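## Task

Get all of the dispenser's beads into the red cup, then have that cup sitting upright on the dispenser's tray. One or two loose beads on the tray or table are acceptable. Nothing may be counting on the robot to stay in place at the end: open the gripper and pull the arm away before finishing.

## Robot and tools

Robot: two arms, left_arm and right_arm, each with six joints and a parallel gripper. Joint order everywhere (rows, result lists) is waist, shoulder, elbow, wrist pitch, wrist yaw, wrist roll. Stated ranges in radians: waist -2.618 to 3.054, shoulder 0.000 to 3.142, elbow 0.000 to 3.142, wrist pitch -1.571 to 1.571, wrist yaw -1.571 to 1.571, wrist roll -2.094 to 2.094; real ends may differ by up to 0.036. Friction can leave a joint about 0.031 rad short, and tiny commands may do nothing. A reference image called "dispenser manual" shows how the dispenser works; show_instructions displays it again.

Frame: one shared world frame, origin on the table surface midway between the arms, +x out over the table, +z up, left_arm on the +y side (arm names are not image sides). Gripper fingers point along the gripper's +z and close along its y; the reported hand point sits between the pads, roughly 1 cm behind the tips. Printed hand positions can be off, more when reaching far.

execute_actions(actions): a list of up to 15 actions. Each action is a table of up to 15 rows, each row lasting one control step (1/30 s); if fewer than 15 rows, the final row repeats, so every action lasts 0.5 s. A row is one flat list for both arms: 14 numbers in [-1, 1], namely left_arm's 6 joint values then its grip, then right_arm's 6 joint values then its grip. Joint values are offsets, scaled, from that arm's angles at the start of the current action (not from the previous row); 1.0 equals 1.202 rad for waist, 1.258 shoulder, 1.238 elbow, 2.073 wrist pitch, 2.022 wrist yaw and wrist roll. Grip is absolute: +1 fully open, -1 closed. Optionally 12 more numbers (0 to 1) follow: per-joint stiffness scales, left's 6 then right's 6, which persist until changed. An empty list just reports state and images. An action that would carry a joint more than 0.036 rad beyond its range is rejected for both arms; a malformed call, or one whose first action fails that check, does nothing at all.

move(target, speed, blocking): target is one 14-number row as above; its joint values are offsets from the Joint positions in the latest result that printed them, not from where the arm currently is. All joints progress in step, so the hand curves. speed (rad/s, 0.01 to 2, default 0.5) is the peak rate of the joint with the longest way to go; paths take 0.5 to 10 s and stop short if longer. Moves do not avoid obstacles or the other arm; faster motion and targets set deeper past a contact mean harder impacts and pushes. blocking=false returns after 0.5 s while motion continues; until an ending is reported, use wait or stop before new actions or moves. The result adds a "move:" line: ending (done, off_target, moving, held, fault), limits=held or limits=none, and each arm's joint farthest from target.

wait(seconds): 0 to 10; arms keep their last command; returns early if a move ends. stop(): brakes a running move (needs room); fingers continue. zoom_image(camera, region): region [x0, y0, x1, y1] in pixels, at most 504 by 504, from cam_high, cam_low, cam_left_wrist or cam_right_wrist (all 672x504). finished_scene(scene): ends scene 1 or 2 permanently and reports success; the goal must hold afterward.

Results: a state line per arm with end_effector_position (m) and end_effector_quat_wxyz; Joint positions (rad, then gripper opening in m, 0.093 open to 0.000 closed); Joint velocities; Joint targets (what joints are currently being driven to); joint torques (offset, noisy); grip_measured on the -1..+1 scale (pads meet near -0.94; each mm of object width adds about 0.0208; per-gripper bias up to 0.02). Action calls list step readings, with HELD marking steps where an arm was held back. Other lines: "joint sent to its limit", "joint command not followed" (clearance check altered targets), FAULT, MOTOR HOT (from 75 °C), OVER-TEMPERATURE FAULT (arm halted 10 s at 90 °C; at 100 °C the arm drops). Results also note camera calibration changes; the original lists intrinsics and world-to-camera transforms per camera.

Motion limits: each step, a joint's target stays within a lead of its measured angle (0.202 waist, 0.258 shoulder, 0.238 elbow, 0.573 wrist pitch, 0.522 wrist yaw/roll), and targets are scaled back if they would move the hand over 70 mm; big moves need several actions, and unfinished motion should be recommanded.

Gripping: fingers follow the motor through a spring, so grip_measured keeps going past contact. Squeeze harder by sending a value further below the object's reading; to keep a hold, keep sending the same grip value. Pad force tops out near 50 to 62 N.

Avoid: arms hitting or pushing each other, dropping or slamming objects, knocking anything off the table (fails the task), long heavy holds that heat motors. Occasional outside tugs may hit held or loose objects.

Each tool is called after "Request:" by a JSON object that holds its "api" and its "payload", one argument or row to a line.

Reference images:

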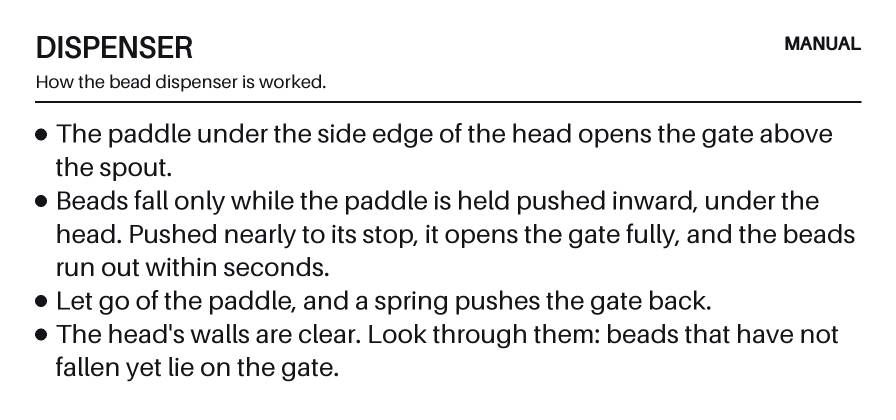

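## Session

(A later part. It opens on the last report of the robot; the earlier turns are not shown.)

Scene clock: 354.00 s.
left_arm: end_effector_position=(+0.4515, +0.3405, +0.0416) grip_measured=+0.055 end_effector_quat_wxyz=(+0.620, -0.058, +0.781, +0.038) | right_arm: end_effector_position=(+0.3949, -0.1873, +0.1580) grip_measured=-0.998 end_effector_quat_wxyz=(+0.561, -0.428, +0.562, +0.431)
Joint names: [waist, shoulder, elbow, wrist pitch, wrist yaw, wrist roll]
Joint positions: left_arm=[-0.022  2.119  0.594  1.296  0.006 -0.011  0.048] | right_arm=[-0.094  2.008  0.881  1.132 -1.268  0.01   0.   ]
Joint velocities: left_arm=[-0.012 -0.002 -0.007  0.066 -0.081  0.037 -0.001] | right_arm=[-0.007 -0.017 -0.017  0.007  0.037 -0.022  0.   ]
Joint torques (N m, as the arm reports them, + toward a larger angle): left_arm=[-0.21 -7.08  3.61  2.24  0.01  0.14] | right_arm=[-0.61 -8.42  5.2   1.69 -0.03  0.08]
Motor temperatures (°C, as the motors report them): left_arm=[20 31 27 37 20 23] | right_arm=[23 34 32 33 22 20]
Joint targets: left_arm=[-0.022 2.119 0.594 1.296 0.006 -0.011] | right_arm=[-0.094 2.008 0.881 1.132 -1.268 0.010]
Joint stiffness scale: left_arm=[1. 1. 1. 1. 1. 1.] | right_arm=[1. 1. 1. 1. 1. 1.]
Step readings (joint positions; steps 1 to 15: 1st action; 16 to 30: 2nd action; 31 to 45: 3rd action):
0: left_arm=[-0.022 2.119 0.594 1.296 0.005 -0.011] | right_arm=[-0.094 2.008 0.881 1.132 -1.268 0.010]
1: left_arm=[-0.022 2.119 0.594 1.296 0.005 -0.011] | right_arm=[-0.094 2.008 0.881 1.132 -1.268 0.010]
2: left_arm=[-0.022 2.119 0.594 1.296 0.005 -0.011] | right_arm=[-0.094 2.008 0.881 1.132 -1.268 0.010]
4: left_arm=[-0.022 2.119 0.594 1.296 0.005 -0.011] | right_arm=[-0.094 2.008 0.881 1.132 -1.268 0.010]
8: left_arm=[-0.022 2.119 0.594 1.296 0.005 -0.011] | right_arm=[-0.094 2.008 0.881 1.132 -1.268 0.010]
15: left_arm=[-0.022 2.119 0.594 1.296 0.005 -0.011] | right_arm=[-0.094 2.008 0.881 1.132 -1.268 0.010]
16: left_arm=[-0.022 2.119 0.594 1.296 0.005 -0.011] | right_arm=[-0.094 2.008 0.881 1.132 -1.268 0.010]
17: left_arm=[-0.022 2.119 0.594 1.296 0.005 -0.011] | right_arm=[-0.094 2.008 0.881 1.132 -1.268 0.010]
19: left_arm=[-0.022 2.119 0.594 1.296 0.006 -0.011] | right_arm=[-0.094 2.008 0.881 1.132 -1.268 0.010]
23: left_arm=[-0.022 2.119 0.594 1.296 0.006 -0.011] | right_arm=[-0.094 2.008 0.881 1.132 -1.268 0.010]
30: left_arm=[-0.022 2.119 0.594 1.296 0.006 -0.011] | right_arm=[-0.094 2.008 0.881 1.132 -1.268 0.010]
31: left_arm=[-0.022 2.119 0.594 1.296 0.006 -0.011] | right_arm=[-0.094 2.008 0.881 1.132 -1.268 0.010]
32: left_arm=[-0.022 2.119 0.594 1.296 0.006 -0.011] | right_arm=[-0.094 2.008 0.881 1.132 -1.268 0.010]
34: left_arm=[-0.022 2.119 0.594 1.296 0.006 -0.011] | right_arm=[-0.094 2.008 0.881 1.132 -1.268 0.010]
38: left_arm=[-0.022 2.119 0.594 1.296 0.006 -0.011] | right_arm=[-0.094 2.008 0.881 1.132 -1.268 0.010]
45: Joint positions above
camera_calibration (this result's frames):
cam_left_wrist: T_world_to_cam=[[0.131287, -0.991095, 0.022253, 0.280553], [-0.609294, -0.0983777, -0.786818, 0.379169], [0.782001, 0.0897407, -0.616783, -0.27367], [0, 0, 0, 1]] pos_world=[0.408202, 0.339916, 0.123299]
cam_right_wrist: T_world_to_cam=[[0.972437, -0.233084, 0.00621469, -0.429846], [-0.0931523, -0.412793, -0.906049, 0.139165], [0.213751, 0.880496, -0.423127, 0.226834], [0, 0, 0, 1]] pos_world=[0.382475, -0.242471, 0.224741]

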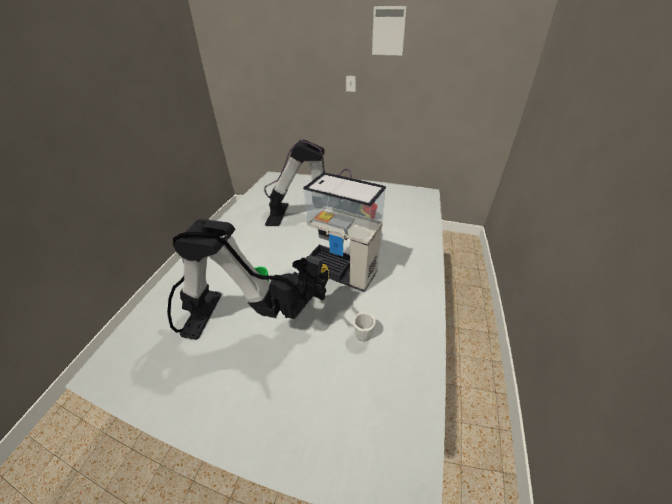

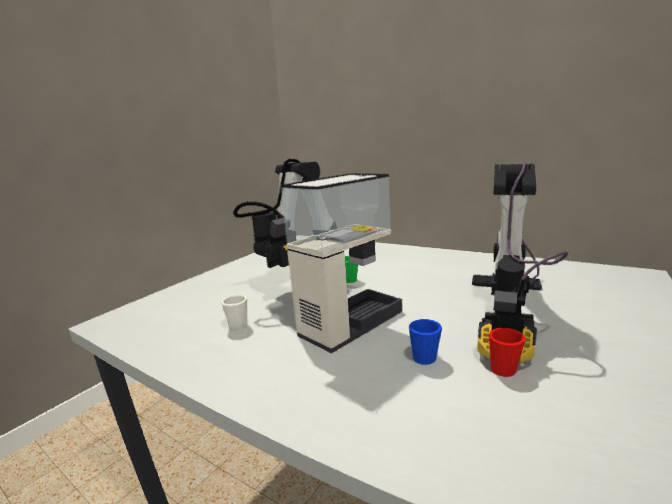

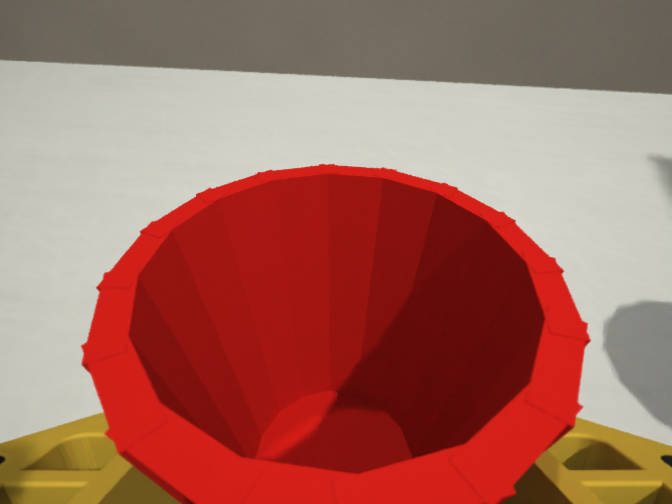

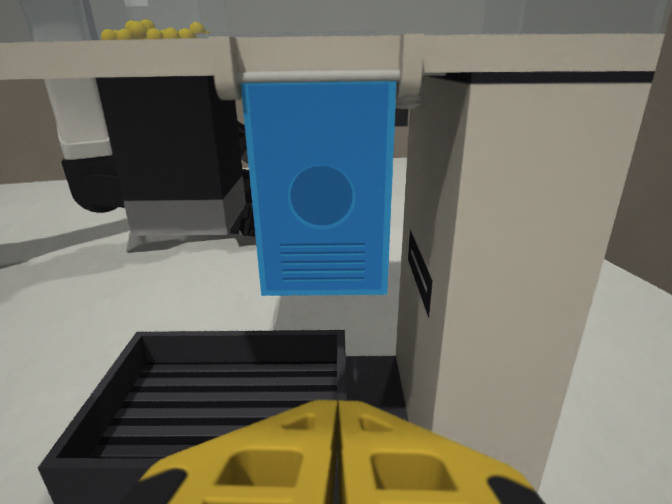

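Request:
{"api": "move", "payload": {
  "target": [0,-0.539,-0.367,-0.108,0,0,-0.3,0,0,0,0,0,0,-1],
  "speed": 0.7
}}

Request:
{"api": "move", "payload": {
  "target": [-0.70,0,0,0,0,0,-0.3,0,0,0,0,0,0,-1],
  "speed": 0.7
}}

Scene clock: 385.23 s.
left_arm: end_effector_position=(+0.3322, +0.3235, +0.0846) grip_measured=+0.055 end_effector_quat_wxyz=(+0.597, -0.059, +0.799, +0.037) | right_arm: end_effector_position=(+0.3949, -0.1873, +0.1580) grip_measured=-0.998 end_effector_quat_wxyz=(+0.561, -0.428, +0.562, +0.431)
Joint names: [waist, shoulder, elbow, wrist pitch, wrist yaw, wrist roll]
Joint positions: left_arm=[-0.022  1.47   0.147  1.036  0.006 -0.011  0.048] | right_arm=[-0.094  2.008  0.881  1.132 -1.268  0.01   0.   ]
Joint velocities: left_arm=[-0.017 -0.002  0.022  0.051  0.037 -0.037 -0.   ] | right_arm=[-0.007  0.002 -0.002 -0.007 -0.051 -0.037  0.   ]
Joint torques (N m, as the arm reports them, + toward a larger angle): left_arm=[-0.23 -4.91  4.34  2.55 -0.03  0.14] | right_arm=[-0.64 -8.42  5.21  1.69 -0.03  0.08]
Motor temperatures (°C, as the motors report them): left_arm=[20 32 27 38 20 23] | right_arm=[23 35 32 33 22 20]
Joint targets: left_arm=[-0.022 1.441 0.139 1.072 0.006 -0.011] | right_arm=[-0.094 2.008 0.881 1.132 -1.268 0.010]
Joint stiffness scale: left_arm=[1. 1. 1. 1. 1. 1.] | right_arm=[1. 1. 1. 1. 1. 1.]
move: off_target (left_arm); limits=none; left_arm: farthest joint: the wrist pitch, 0.036 radians from its target (0.224 radians at the start); right_arm: farthest joint: the waist, 0.000 radians from its target (0.000 radians at the start)
camera_calibration (this result's frames):
cam_left_wrist: T_world_to_cam=[[0.132572, -0.990911, 0.0227902, 0.277862], [-0.653124, -0.104629, -0.749987, 0.352117], [0.745556, 0.0845426, -0.661059, -0.134743], [0, 0, 0, 1]] pos_world=[0.293598, 0.32357, 0.168678]
cam_right_wrist: T_world_to_cam=[[0.972437, -0.233084, 0.00621469, -0.429846], [-0.0931523, -0.412793, -0.906049, 0.139165], [0.213751, 0.880496, -0.423127, 0.226834], [0, 0, 0, 1]] pos_world=[0.382475, -0.242471, 0.224741]

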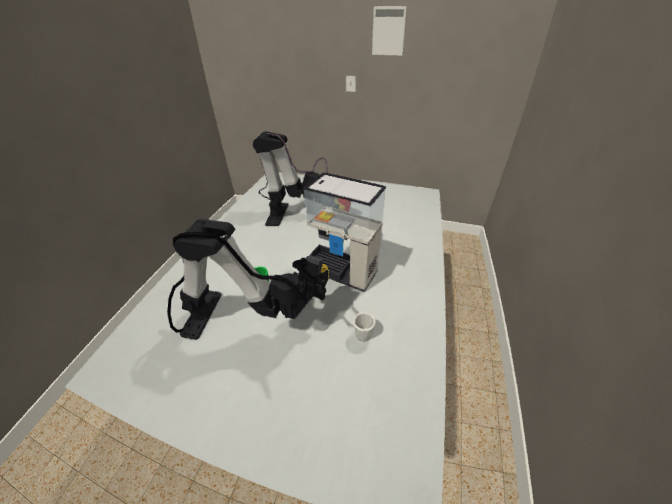

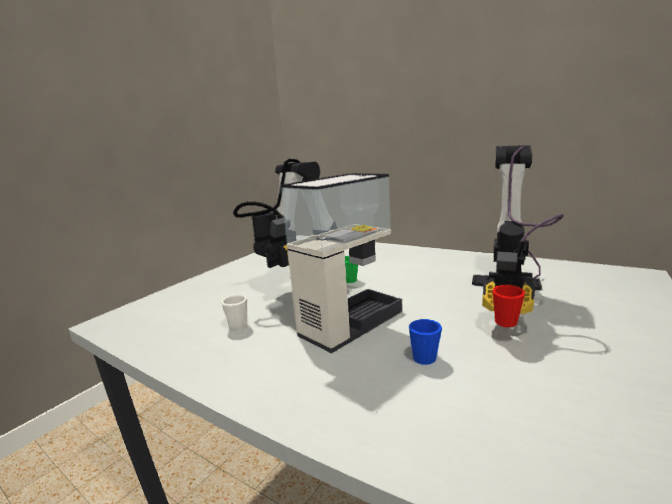

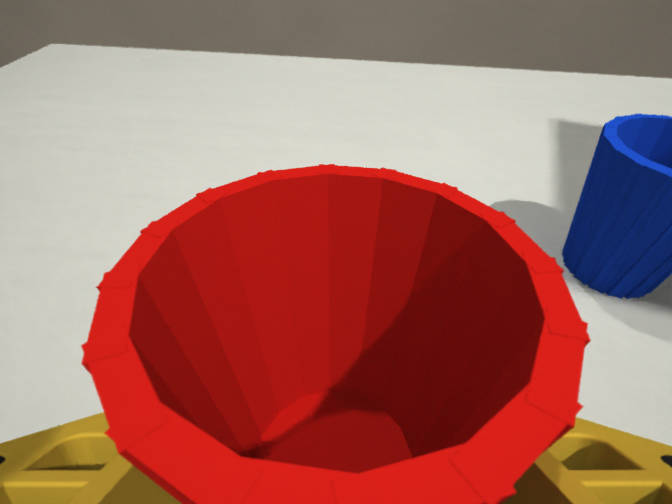

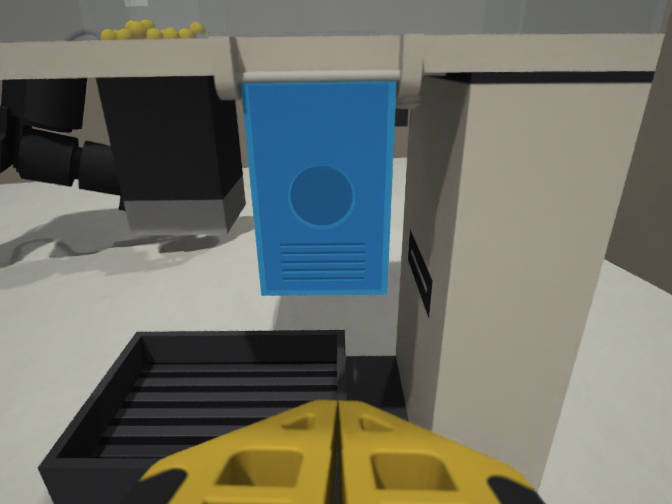

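Scene clock: 386.87 s.
left_arm: end_effector_position=(+0.2535, +0.0571, +0.0763) grip_measured=+0.055 end_effector_quat_wxyz=(+0.547, +0.273, +0.764, -0.204) | right_arm: end_effector_position=(+0.3949, -0.1873, +0.1580) grip_measured=-0.998 end_effector_quat_wxyz=(+0.561, -0.428, +0.562, +0.431)
Joint names: [waist, shoulder, elbow, wrist pitch, wrist yaw, wrist roll]
Joint positions: left_arm=[-0.854  1.47   0.147  1.     0.01  -0.011  0.048] | right_arm=[-0.094  2.008  0.881  1.132 -1.268  0.01   0.   ]
Joint velocities: left_arm=[-0.022 -0.017 -0.027  0.007 -0.037 -0.066  0.   ] | right_arm=[ 0.017 -0.002 -0.002  0.007 -0.007  0.022  0.   ]
Joint torques (N m, as the arm reports them, + toward a larger angle): left_arm=[-0.97 -2.94  4.64  2.54 -0.03  0.13] | right_arm=[-0.63 -8.43  5.19  1.68 -0.03  0.08]
Motor temperatures (°C, as the motors report them): left_arm=[20 32 27 38 20 23] | right_arm=[23 35 32 33 22 20]
Joint targets: left_arm=[-0.864 1.470 0.147 1.036 0.006 -0.011] | right_arm=[-0.094 2.008 0.881 1.132 -1.268 0.010]
Joint stiffness scale: left_arm=[1. 1. 1. 1. 1. 1.] | right_arm=[1. 1. 1. 1. 1. 1.]
move: off_target (left_arm); limits=none; left_arm: farthest joint: the wrist pitch, 0.036 radians from its target (0.000 radians at the start); right_arm: farthest joint: the waist, 0.000 radians from its target (0.000 radians at the start)
camera_calibration (this result's frames):
cam_left_wrist: T_world_to_cam=[[-0.64569, -0.763213, 0.0242977, 0.208673], [-0.536409, 0.430704, -0.725782, 0.204686], [0.543461, -0.481664, -0.687495, 0.0264871], [0, 0, 0, 1]] pos_world=[0.230138, 0.0838606, 0.161697]
cam_right_wrist: T_world_to_cam=[[0.972437, -0.233084, 0.00621469, -0.429846], [-0.0931523, -0.412793, -0.906049, 0.139165], [0.213751, 0.880496, -0.423127, 0.226834], [0, 0, 0, 1]] pos_world=[0.382475, -0.242471, 0.224741]

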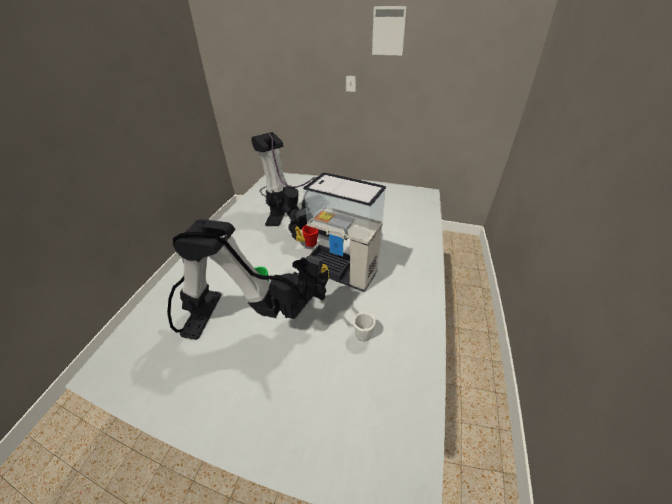

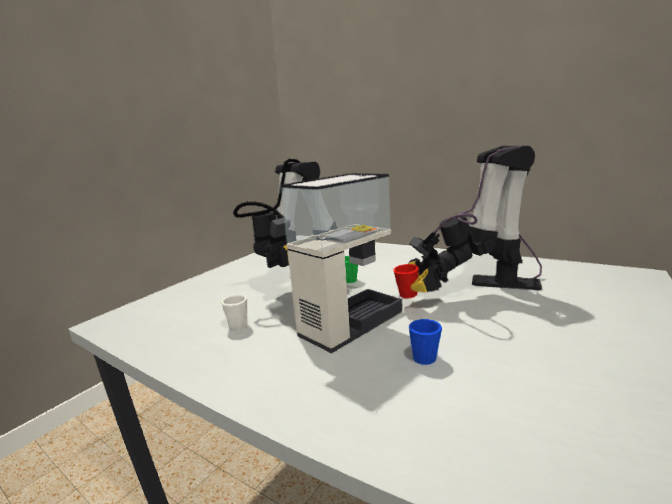

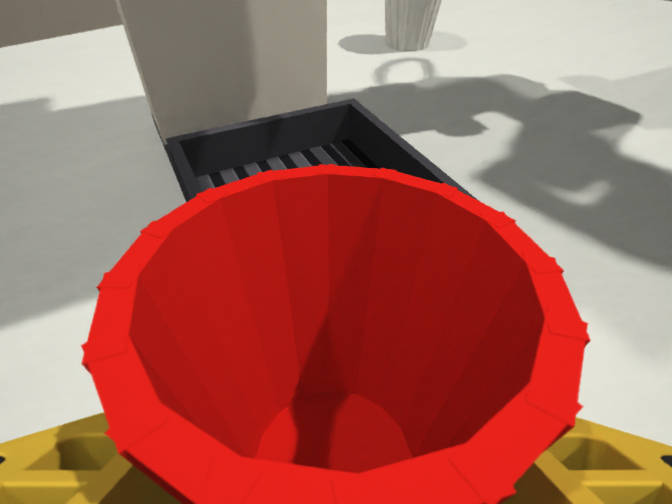

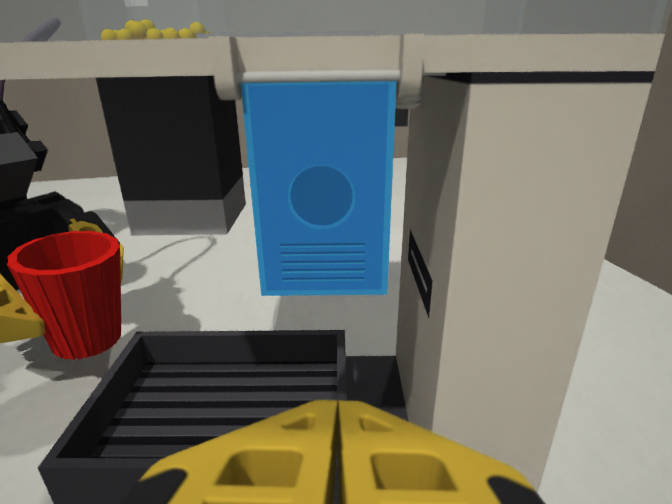

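Request:
{"api": "execute_actions", "payload": {
  "actions": [
    [[0,-0.04,0,0.062,0,0,-0.3,0,0,0,0,0,0,-1]],
    [[0,0,0,0.01,0,0,-0.3,0,0,0,0,0,0,-1]]
  ]
}}

Scene clock: 404.50 s.
left_arm: end_effector_position=(+0.2568, +0.0544, +0.0960) grip_measured=+0.055 end_effector_quat_wxyz=(+0.576, +0.266, +0.743, -0.215) | right_arm: end_effector_position=(+0.3949, -0.1873, +0.1580) grip_measured=-0.998 end_effector_quat_wxyz=(+0.561, -0.428, +0.562, +0.431)
Joint names: [waist, shoulder, elbow, wrist pitch, wrist yaw, wrist roll]
Joint positions: left_arm=[-0.854  1.447  0.147  1.052  0.01  -0.011  0.048] | right_arm=[-0.094  2.008  0.881  1.132 -1.268  0.01   0.   ]
Joint velocities: left_arm=[-0.012 -0.007 -0.002  0.037  0.022 -0.095  0.001] | right_arm=[-0.007 -0.007 -0.017 -0.022 -0.022 -0.081  0.   ]
Joint torques (N m, as the arm reports them, + toward a larger angle): left_arm=[-0.19 -3.01  4.82  2.59 -0.05  0.14] | right_arm=[-0.63 -8.42  5.19  1.68 -0.03  0.08]
Motor temperatures (°C, as the motors report them): left_arm=[20 30 27 39 20 23] | right_arm=[23 35 32 33 22 20]
Joint targets: left_arm=[-0.854 1.447 0.147 1.089 0.010 -0.011] | right_arm=[-0.094 2.008 0.881 1.132 -1.268 0.010]
Joint stiffness scale: left_arm=[1. 1. 1. 1. 1. 1.] | right_arm=[1. 1. 1. 1. 1. 1.]
Step readings (joint positions; steps 1 to 15: 1st action; 16 to 30: 2nd action):
0: left_arm=[-0.854 1.470 0.147 1.000 0.010 -0.011] | right_arm=[-0.094 2.008 0.881 1.132 -1.268 0.010]
1: left_arm=[-0.854 1.469 0.147 1.004 0.010 -0.011] | right_arm=[-0.094 2.008 0.881 1.132 -1.268 0.010]
2: left_arm=[-0.854 1.464 0.147 1.010 0.010 -0.011] | right_arm=[-0.094 2.008 0.881 1.132 -1.268 0.010]
4: left_arm=[-0.854 1.454 0.147 1.032 0.010 -0.011] | right_arm=[-0.094 2.008 0.881 1.132 -1.268 0.010]
8: left_arm=[-0.854 1.447 0.147 1.061 0.010 -0.011] | right_arm=[-0.094 2.008 0.881 1.132 -1.268 0.010]
15: left_arm=[-0.854 1.447 0.147 1.068 0.010 -0.011] | right_arm=[-0.094 2.008 0.881 1.132 -1.268 0.010]
16: left_arm=[-0.854 1.447 0.147 1.067 0.010 -0.011] | right_arm=[-0.094 2.008 0.881 1.132 -1.268 0.010]
17: left_arm=[-0.854 1.447 0.147 1.065 0.010 -0.011] | right_arm=[-0.094 2.008 0.881 1.132 -1.268 0.010]
19: left_arm=[-0.854 1.447 0.147 1.060 0.010 -0.011] | right_arm=[-0.094 2.008 0.881 1.132 -1.268 0.010]
23: left_arm=[-0.854 1.447 0.147 1.054 0.010 -0.011] | right_arm=[-0.094 2.008 0.881 1.132 -1.268 0.010]
30: Joint positions above
camera_calibration (this result's frames):
cam_left_wrist: T_world_to_cam=[[-0.647078, -0.762066, 0.0233632, 0.208626], [-0.492682, 0.394563, -0.775619, 0.217388], [0.581854, -0.513396, -0.630769, 0.023391], [0, 0, 0, 1]] pos_world=[0.22849, 0.0852227, 0.17849]
cam_right_wrist: T_world_to_cam=[[0.972437, -0.233084, 0.00621469, -0.429846], [-0.0931523, -0.412793, -0.906049, 0.139165], [0.213751, 0.880496, -0.423127, 0.226834], [0, 0, 0, 1]] pos_world=[0.382475, -0.242471, 0.224741]

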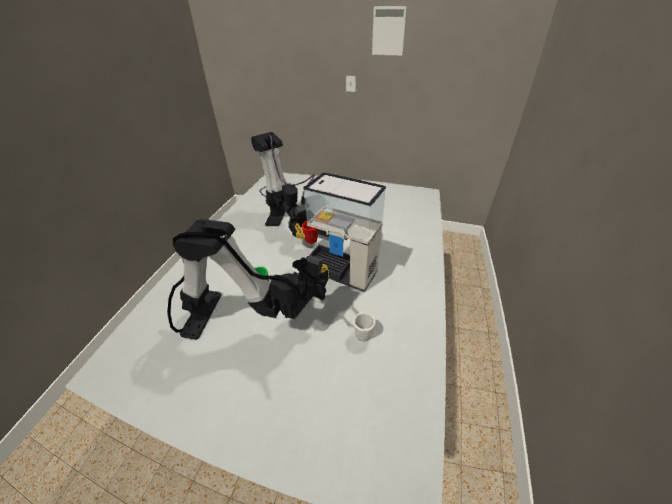

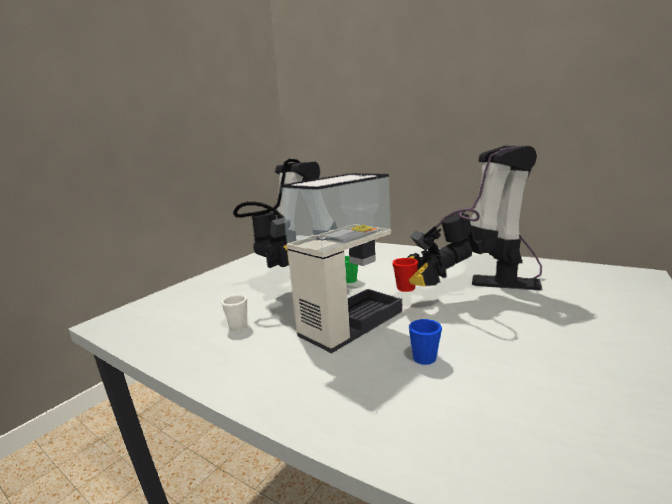

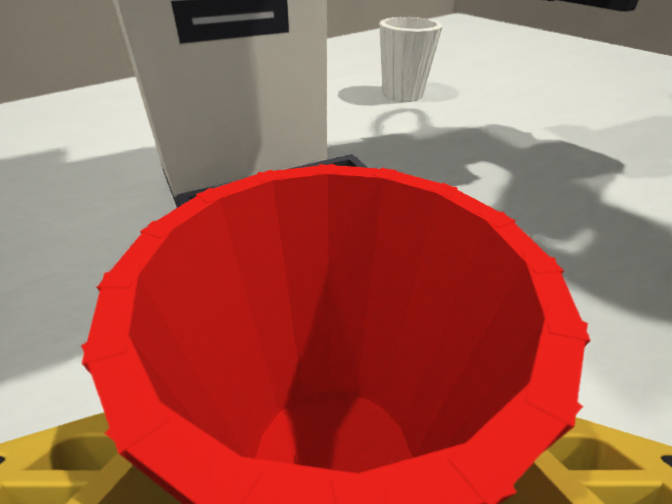

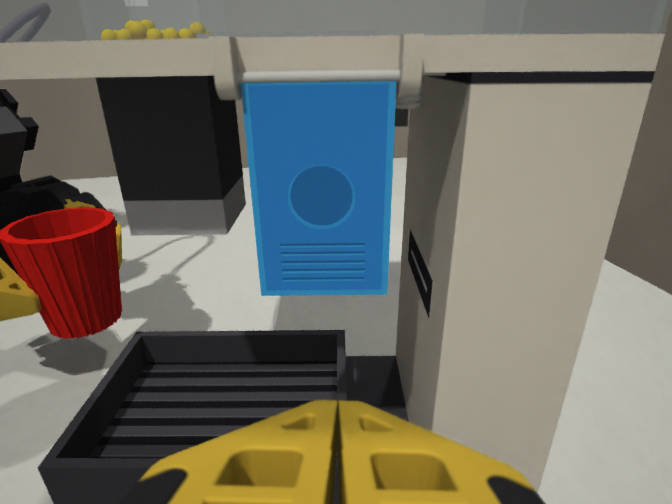

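Request:
{"api": "move", "payload": {
  "target": [0,0.261,0.269,0.028,0,0,-0.3,0,0,0,0,0,0,-1],
  "speed": 0.4
}}

Scene clock: 412.27 s.
left_arm: end_effector_position=(+0.3181, +0.0037, +0.0872) grip_measured=+0.055 end_effector_quat_wxyz=(+0.569, +0.267, +0.748, -0.212) | right_arm: end_effector_position=(+0.3949, -0.1873, +0.1580) grip_measured=-0.998 end_effector_quat_wxyz=(+0.561, -0.428, +0.562, +0.431)
Joint names: [waist, shoulder, elbow, wrist pitch, wrist yaw, wrist roll]
Joint positions: left_arm=[-0.854  1.766  0.451  1.051  0.01  -0.011  0.048] | right_arm=[-0.094  2.008  0.881  1.132 -1.268  0.01   0.   ]
Joint velocities: left_arm=[ 0.012  0.012 -0.017  0.007 -0.007 -0.007 -0.001] | right_arm=[ 0.012 -0.002  0.022  0.022 -0.051  0.007  0.   ]
Joint torques (N m, as the arm reports them, + toward a larger angle): left_arm=[-0.3  -4.75  6.55  2.82 -0.03  0.11] | right_arm=[-0.65 -8.41  5.2   1.69 -0.03  0.08]
Motor temperatures (°C, as the motors report them): left_arm=[20 30 27 40 20 23] | right_arm=[23 35 32 33 22 20]
Joint targets: left_arm=[-0.854 1.775 0.480 1.110 0.010 -0.011] | right_arm=[-0.094 2.008 0.881 1.132 -1.268 0.010]
Joint stiffness scale: left_arm=[1. 1. 1. 1. 1. 1.] | right_arm=[1. 1. 1. 1. 1. 1.]
move: off_target (left_arm); limits=none; left_arm: farthest joint: the wrist pitch, 0.059 radians from its target (0.058 radians at the start); right_arm: farthest joint: the waist, 0.000 radians from its target (0.000 radians at the start)
camera_calibration (this result's frames):
cam_left_wrist: T_world_to_cam=[[-0.646774, -0.762317, 0.0235826, 0.209773], [-0.502648, 0.4028, -0.764917, 0.26299], [0.57361, -0.506582, -0.643697, -0.0401564], [0, 0, 0, 1]] pos_world=[0.290901, 0.0336385, 0.17037]
cam_right_wrist: T_world_to_cam=[[0.972437, -0.233084, 0.00621469, -0.429846], [-0.0931523, -0.412793, -0.906049, 0.139165], [0.213751, 0.880496, -0.423127, 0.226834], [0, 0, 0, 1]] pos_world=[0.382475, -0.242471, 0.224741]

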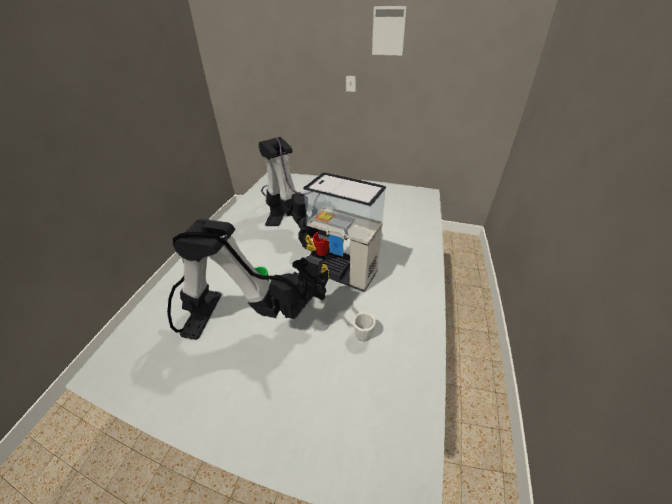

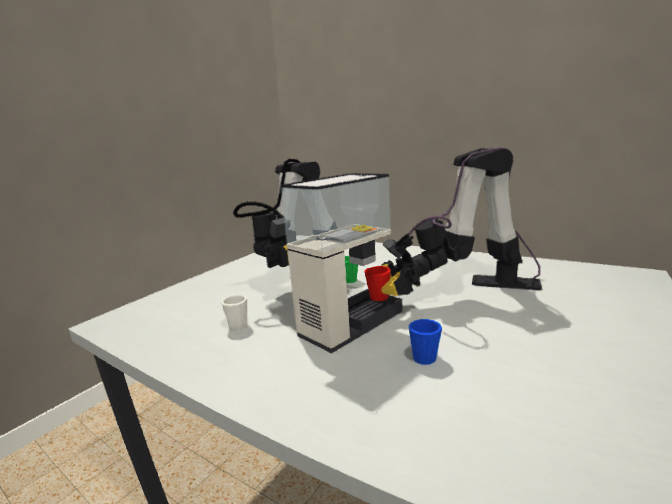

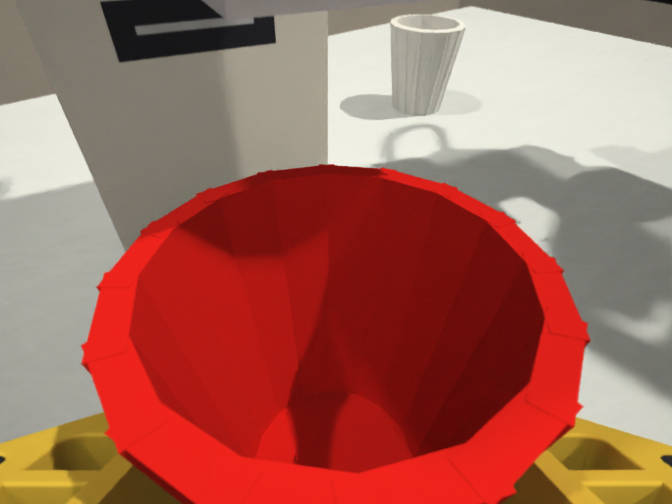

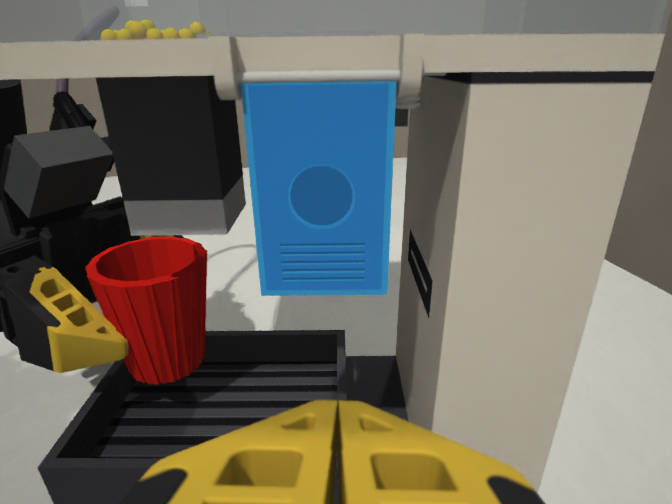

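Request:
{"api": "move", "payload": {
  "target": [0,0.214,0.197,0.067,0,0,-0.3,0,0,0,0,0,0,-1],
  "speed": 0.3
}}

Scene clock: 424.17 s.
left_arm: end_effector_position=(+0.3610, -0.0318, +0.0676) grip_measured=+0.055 end_effector_quat_wxyz=(+0.582, +0.264, +0.738, -0.217) | right_arm: end_effector_position=(+0.3949, -0.1873, +0.1580) grip_measured=-0.998 end_effector_quat_wxyz=(+0.561, -0.428, +0.562, +0.431)
Joint names: [waist, shoulder, elbow, wrist pitch, wrist yaw, wrist roll]
Joint positions: left_arm=[-0.854  2.027  0.661  1.137  0.01  -0.011  0.048] | right_arm=[-0.094  2.008  0.881  1.132 -1.268  0.01   0.   ]
Joint velocities: left_arm=[ 0.007  0.002 -0.002 -0.022 -0.066  0.007  0.001] | right_arm=[ 0.012  0.002 -0.007 -0.022 -0.037 -0.007  0.   ]
Joint torques (N m, as the arm reports them, + toward a larger angle): left_arm=[-0.34 -6.61  6.77  2.76 -0.03  0.15] | right_arm=[-0.63 -8.43  5.2   1.69 -0.03  0.08]
Motor temperatures (°C, as the motors report them): left_arm=[20 30 28 41 20 23] | right_arm=[23 35 32 33 22 20]
Joint targets: left_arm=[-0.854 2.036 0.695 1.190 0.010 -0.011] | right_arm=[-0.094 2.008 0.881 1.132 -1.268 0.010]
Joint stiffness scale: left_arm=[1. 1. 1. 1. 1. 1.] | right_arm=[1. 1. 1. 1. 1. 1.]
move: off_target (left_arm); limits=none; left_arm: farthest joint: the wrist pitch, 0.053 radians from its target (0.139 radians at the start); right_arm: farthest joint: the waist, 0.000 radians from its target (0.000 radians at the start)
camera_calibration (this result's frames):
cam_left_wrist: T_world_to_cam=[[-0.647406, -0.761795, 0.0231163, 0.211228], [-0.481654, 0.385448, -0.787045, 0.277209], [0.590656, -0.520671, -0.616463, -0.103785], [0, 0, 0, 1]] pos_world=[0.33157, 0.0000249216, 0.149313]
cam_right_wrist: T_world_to_cam=[[0.972437, -0.233084, 0.00621469, -0.429846], [-0.0931523, -0.412793, -0.906049, 0.139165], [0.213751, 0.880496, -0.423127, 0.226834], [0, 0, 0, 1]] pos_world=[0.382475, -0.242471, 0.224741]

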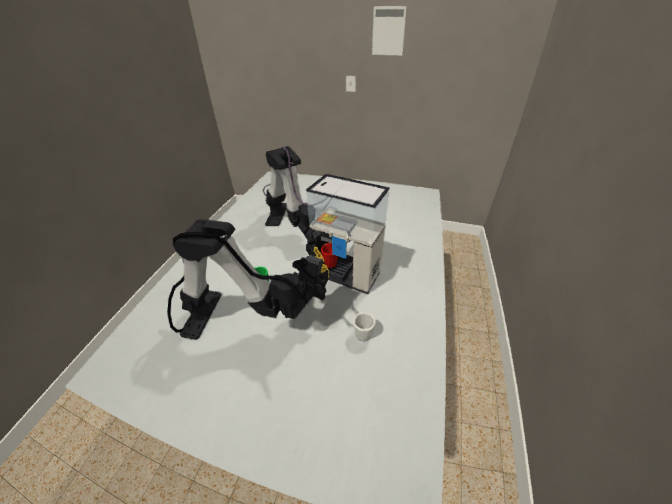

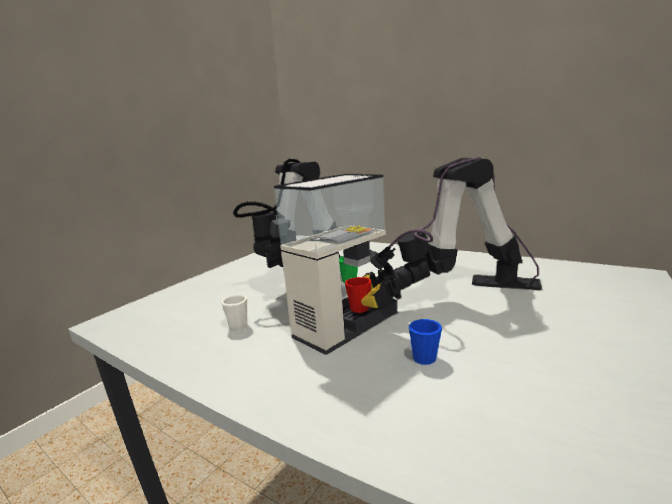

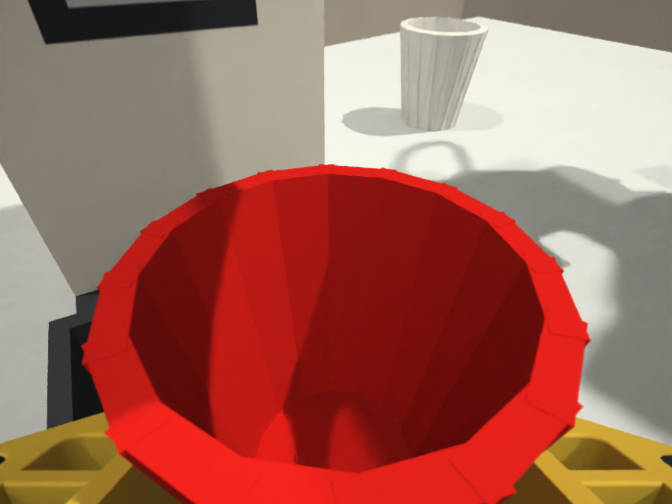

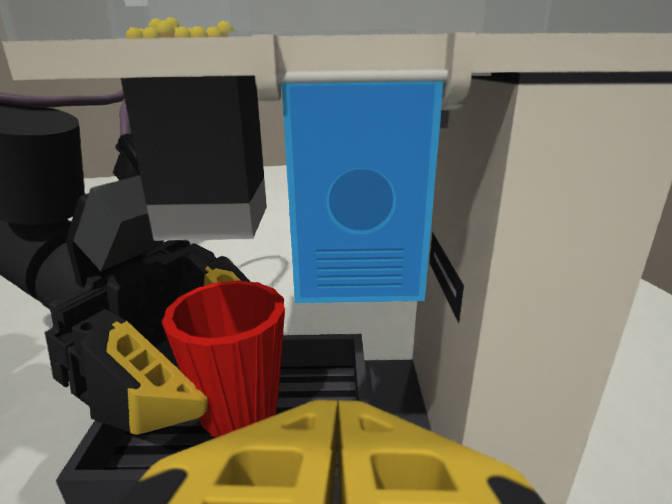

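Request:
{"api": "move", "payload": {
  "target": [0,0,0,0.025,0,0,-0.3,0.235,0.11,0.25,-0.081,0.138,0,-1],
  "speed": 0.25
}}

Scene clock: 458.37 s.
left_arm: end_effector_position=(+0.3620, -0.0301, +0.0663) grip_measured=+0.055 end_effector_quat_wxyz=(+0.582, +0.262, +0.740, -0.213) | right_arm: end_effector_position=(+0.4349, -0.0760, +0.1744) grip_measured=-0.998 end_effector_quat_wxyz=(+0.566, -0.427, +0.559, +0.429)
Joint names: [waist, shoulder, elbow, wrist pitch, wrist yaw, wrist roll]
Joint positions: left_arm=[-0.854  2.027  0.661  1.131  0.001 -0.011  0.048] | right_arm=[ 0.168  2.127  1.168  0.976 -1.001  0.01   0.   ]
Joint velocities: left_arm=[-0.007  0.007  0.007 -0.022 -0.022 -0.037  0.   ] | right_arm=[-0.017 -0.002  0.007 -0.051  0.037 -0.007  0.   ]
Joint torques (N m, as the arm reports them, + toward a larger angle): left_arm=[-0.26 -7.29  4.61  2.81  0.05  0.17] | right_arm=[ 1.13 -8.77  7.51  1.76  0.11  0.08]
Motor temperatures (°C, as the motors report them): left_arm=[20 31 29 42 20 23] | right_arm=[23 36 33 34 22 20]
Joint targets: left_arm=[-0.854 2.027 0.661 1.189 0.009 -0.011] | right_arm=[0.188 2.146 1.191 0.964 -0.989 0.010]
Joint stiffness scale: left_arm=[1. 1. 1. 1. 1. 1.] | right_arm=[1. 1. 1. 1. 1. 1.]
move: off_target (left_arm, right_arm); limits=none; left_arm: farthest joint: the wrist pitch, 0.058 radians from its target (0.052 radians at the start); right_arm: farthest joint: the elbow, 0.023 radians from its target (0.309 radians at the start)
camera_calibration (this result's frames):
cam_left_wrist: T_world_to_cam=[[-0.640296, -0.767847, 0.0207801, 0.210497], [-0.487473, 0.385291, -0.783531, 0.277839], [0.593626, -0.511821, -0.621005, -0.104834], [0, 0, 0, 1]] pos_world=[0.332452, 0.000924629, 0.148219]
cam_right_wrist: T_world_to_cam=[[0.971247, -0.237574, 0.0154501, -0.444356], [-0.0853349, -0.40798, -0.908994, 0.201226], [0.222257, 0.881539, -0.416522, 0.122505], [0, 0, 0, 1]] pos_world=[0.421523, -0.131464, 0.240805]

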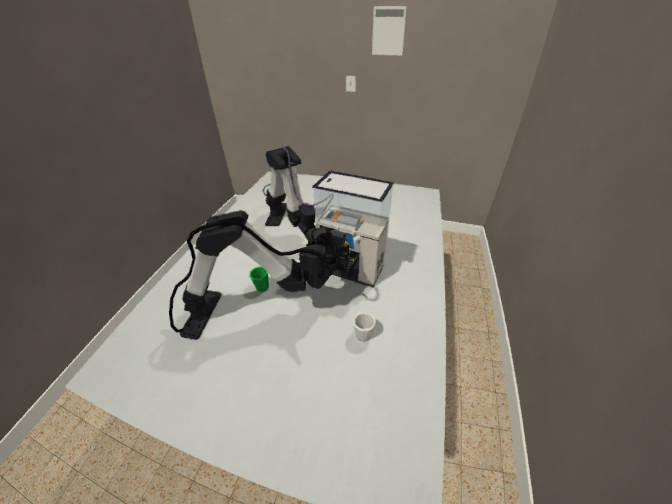

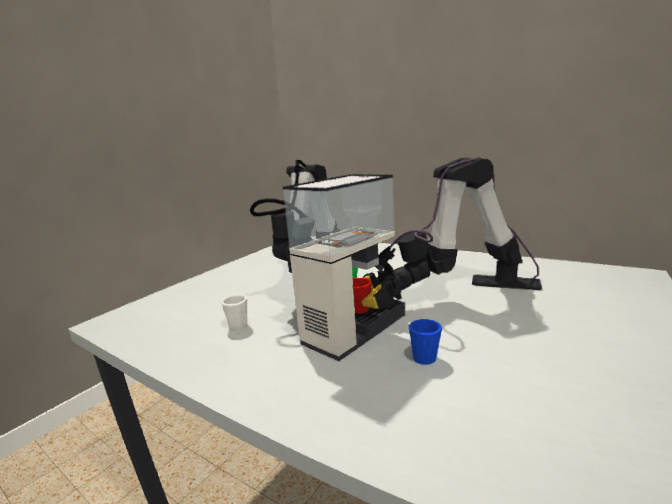

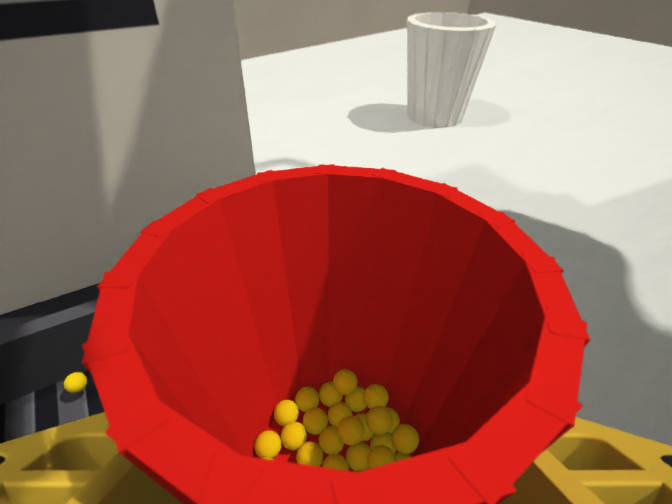

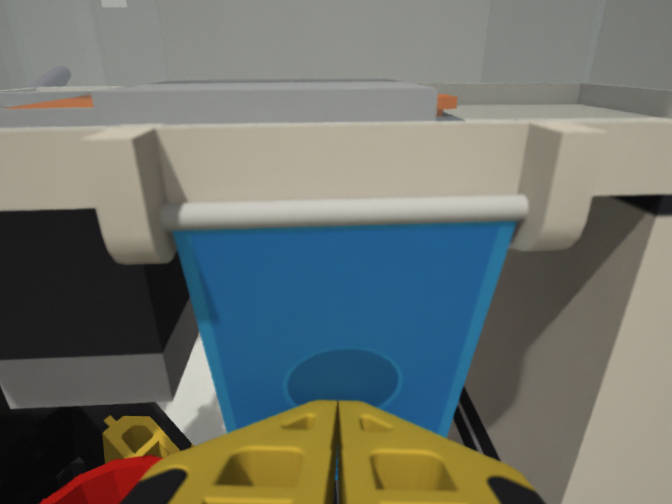

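Request:
{"api": "zoom_image", "payload": {
  "camera": "cam_low",
  "region": [270, 170, 430, 370]
}}

Request:
{"api": "zoom_image", "payload": {
  "camera": "cam_high",
  "region": [290, 160, 410, 300]
}}

Region (270, 170, 430, 370) of cam_low's 672x504 image, scaled by 2.520, with more detail than that image has; it fills the left 403 columns of this view, and the rest is white.

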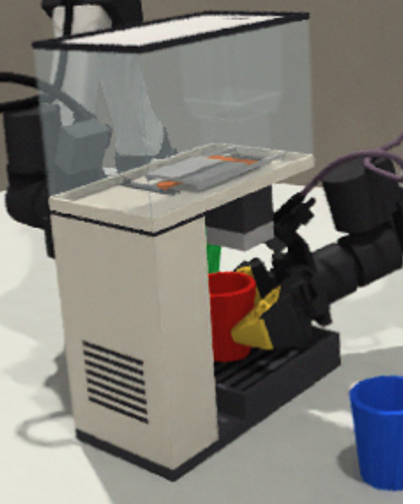

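Region (290, 160, 410, 300) of cam_high's 672x504 image, scaled by 3.600, with more detail than that image has; it fills the left 432 columns of this view, and the rest is white.

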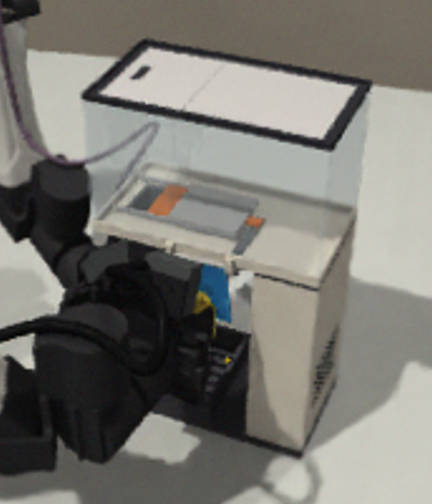

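Request:
{"api": "move", "payload": {
  "target": [0,0.02,0,0.02,0,0,-0.3,-0.3,-0.12,-0.3,0.08,-0.14,0,-1],
  "speed": 0.5
}}

Scene clock: 476.17 s.
left_arm: end_effector_position=(+0.3621, -0.0299, +0.0642) grip_measured=+0.055 end_effector_quat_wxyz=(+0.581, +0.261, +0.741, -0.213) | right_arm: end_effector_position=(+0.3948, -0.2256, +0.1401) grip_measured=-0.998 end_effector_quat_wxyz=(+0.560, -0.386, +0.600, +0.421)
Joint names: [waist, shoulder, elbow, wrist pitch, wrist yaw, wrist roll]
Joint positions: left_arm=[-0.854  2.034  0.661  1.136 -0.001 -0.013  0.048] | right_arm=[-0.189  2.002  0.813  1.124 -1.273  0.01   0.   ]
Joint velocities: left_arm=[-0.022  0.007 -0.012  0.037  0.007 -0.037 -0.001] | right_arm=[ 0.007 -0.012  0.012  0.037  0.037  0.007  0.   ]
Joint torques (N m, as the arm reports them, + toward a larger angle): left_arm=[-0.48 -5.99  4.46  2.62 -0.02  0.18] | right_arm=[-0.93 -9.81  3.86  1.9  -0.19  0.07]
Motor temperatures (°C, as the motors report them): left_arm=[20 32 28 43 20 23] | right_arm=[23 37 34 34 22 20]
Joint targets: left_arm=[-0.854 2.053 0.661 1.173 0.001 -0.011] | right_arm=[-0.192 1.976 0.796 1.142 -1.284 0.010]
Joint stiffness scale: left_arm=[1. 1. 1. 1. 1. 1.] | right_arm=[1. 1. 1. 1. 1. 1.]
move: off_target (left_arm, right_arm); limits=none; left_arm: farthest joint: the wrist pitch, 0.037 radians from its target (0.041 radians at the start); right_arm: farthest joint: the shoulder, 0.026 radians from its target (0.151 radians at the start)
camera_calibration (this result's frames):
cam_left_wrist: T_world_to_cam=[[-0.638754, -0.769088, 0.0222865, 0.210105], [-0.490344, 0.384584, -0.782086, 0.277091], [0.592922, -0.510488, -0.622772, -0.105659], [0, 0, 0, 1]] pos_world=[0.332723, 0.00108691, 0.146225]
cam_right_wrist: T_world_to_cam=[[0.945659, -0.319092, -0.0625298, -0.437771], [-0.193938, -0.399142, -0.896144, 0.148639], [0.260995, 0.859573, -0.439336, 0.23195], [0, 0, 0, 1]] pos_world=[0.382271, -0.279739, 0.207732]

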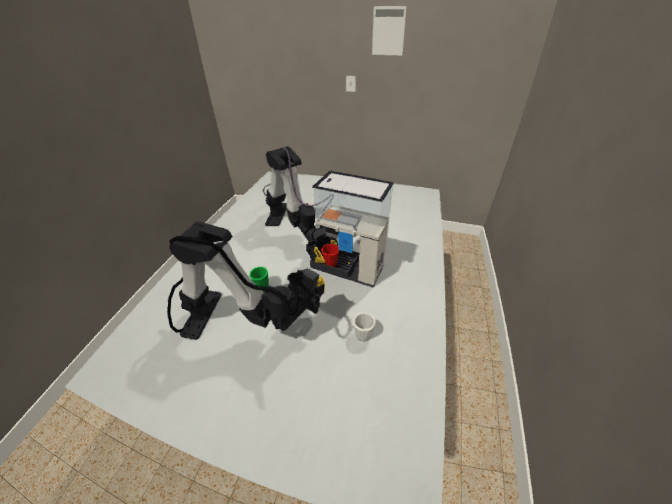

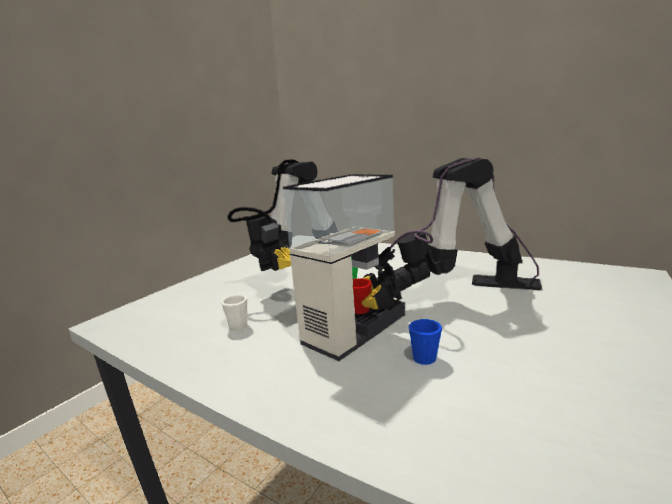

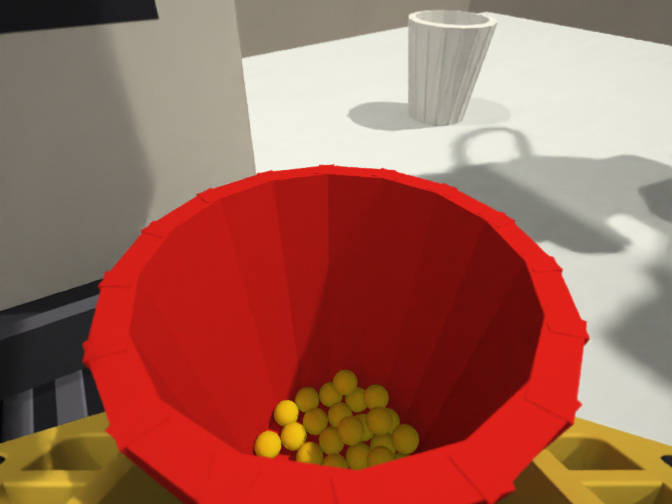

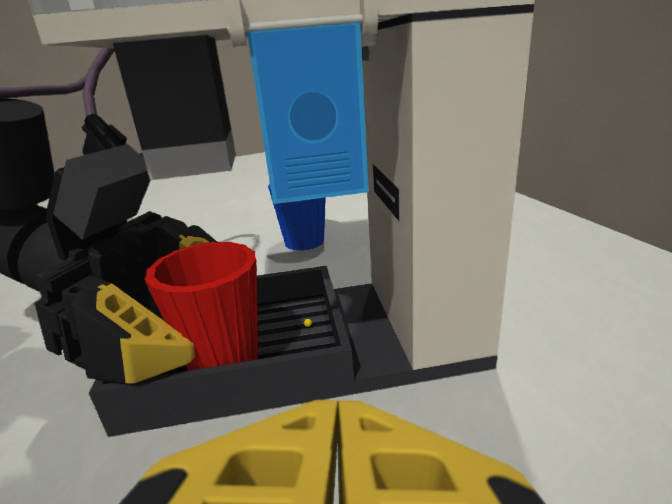

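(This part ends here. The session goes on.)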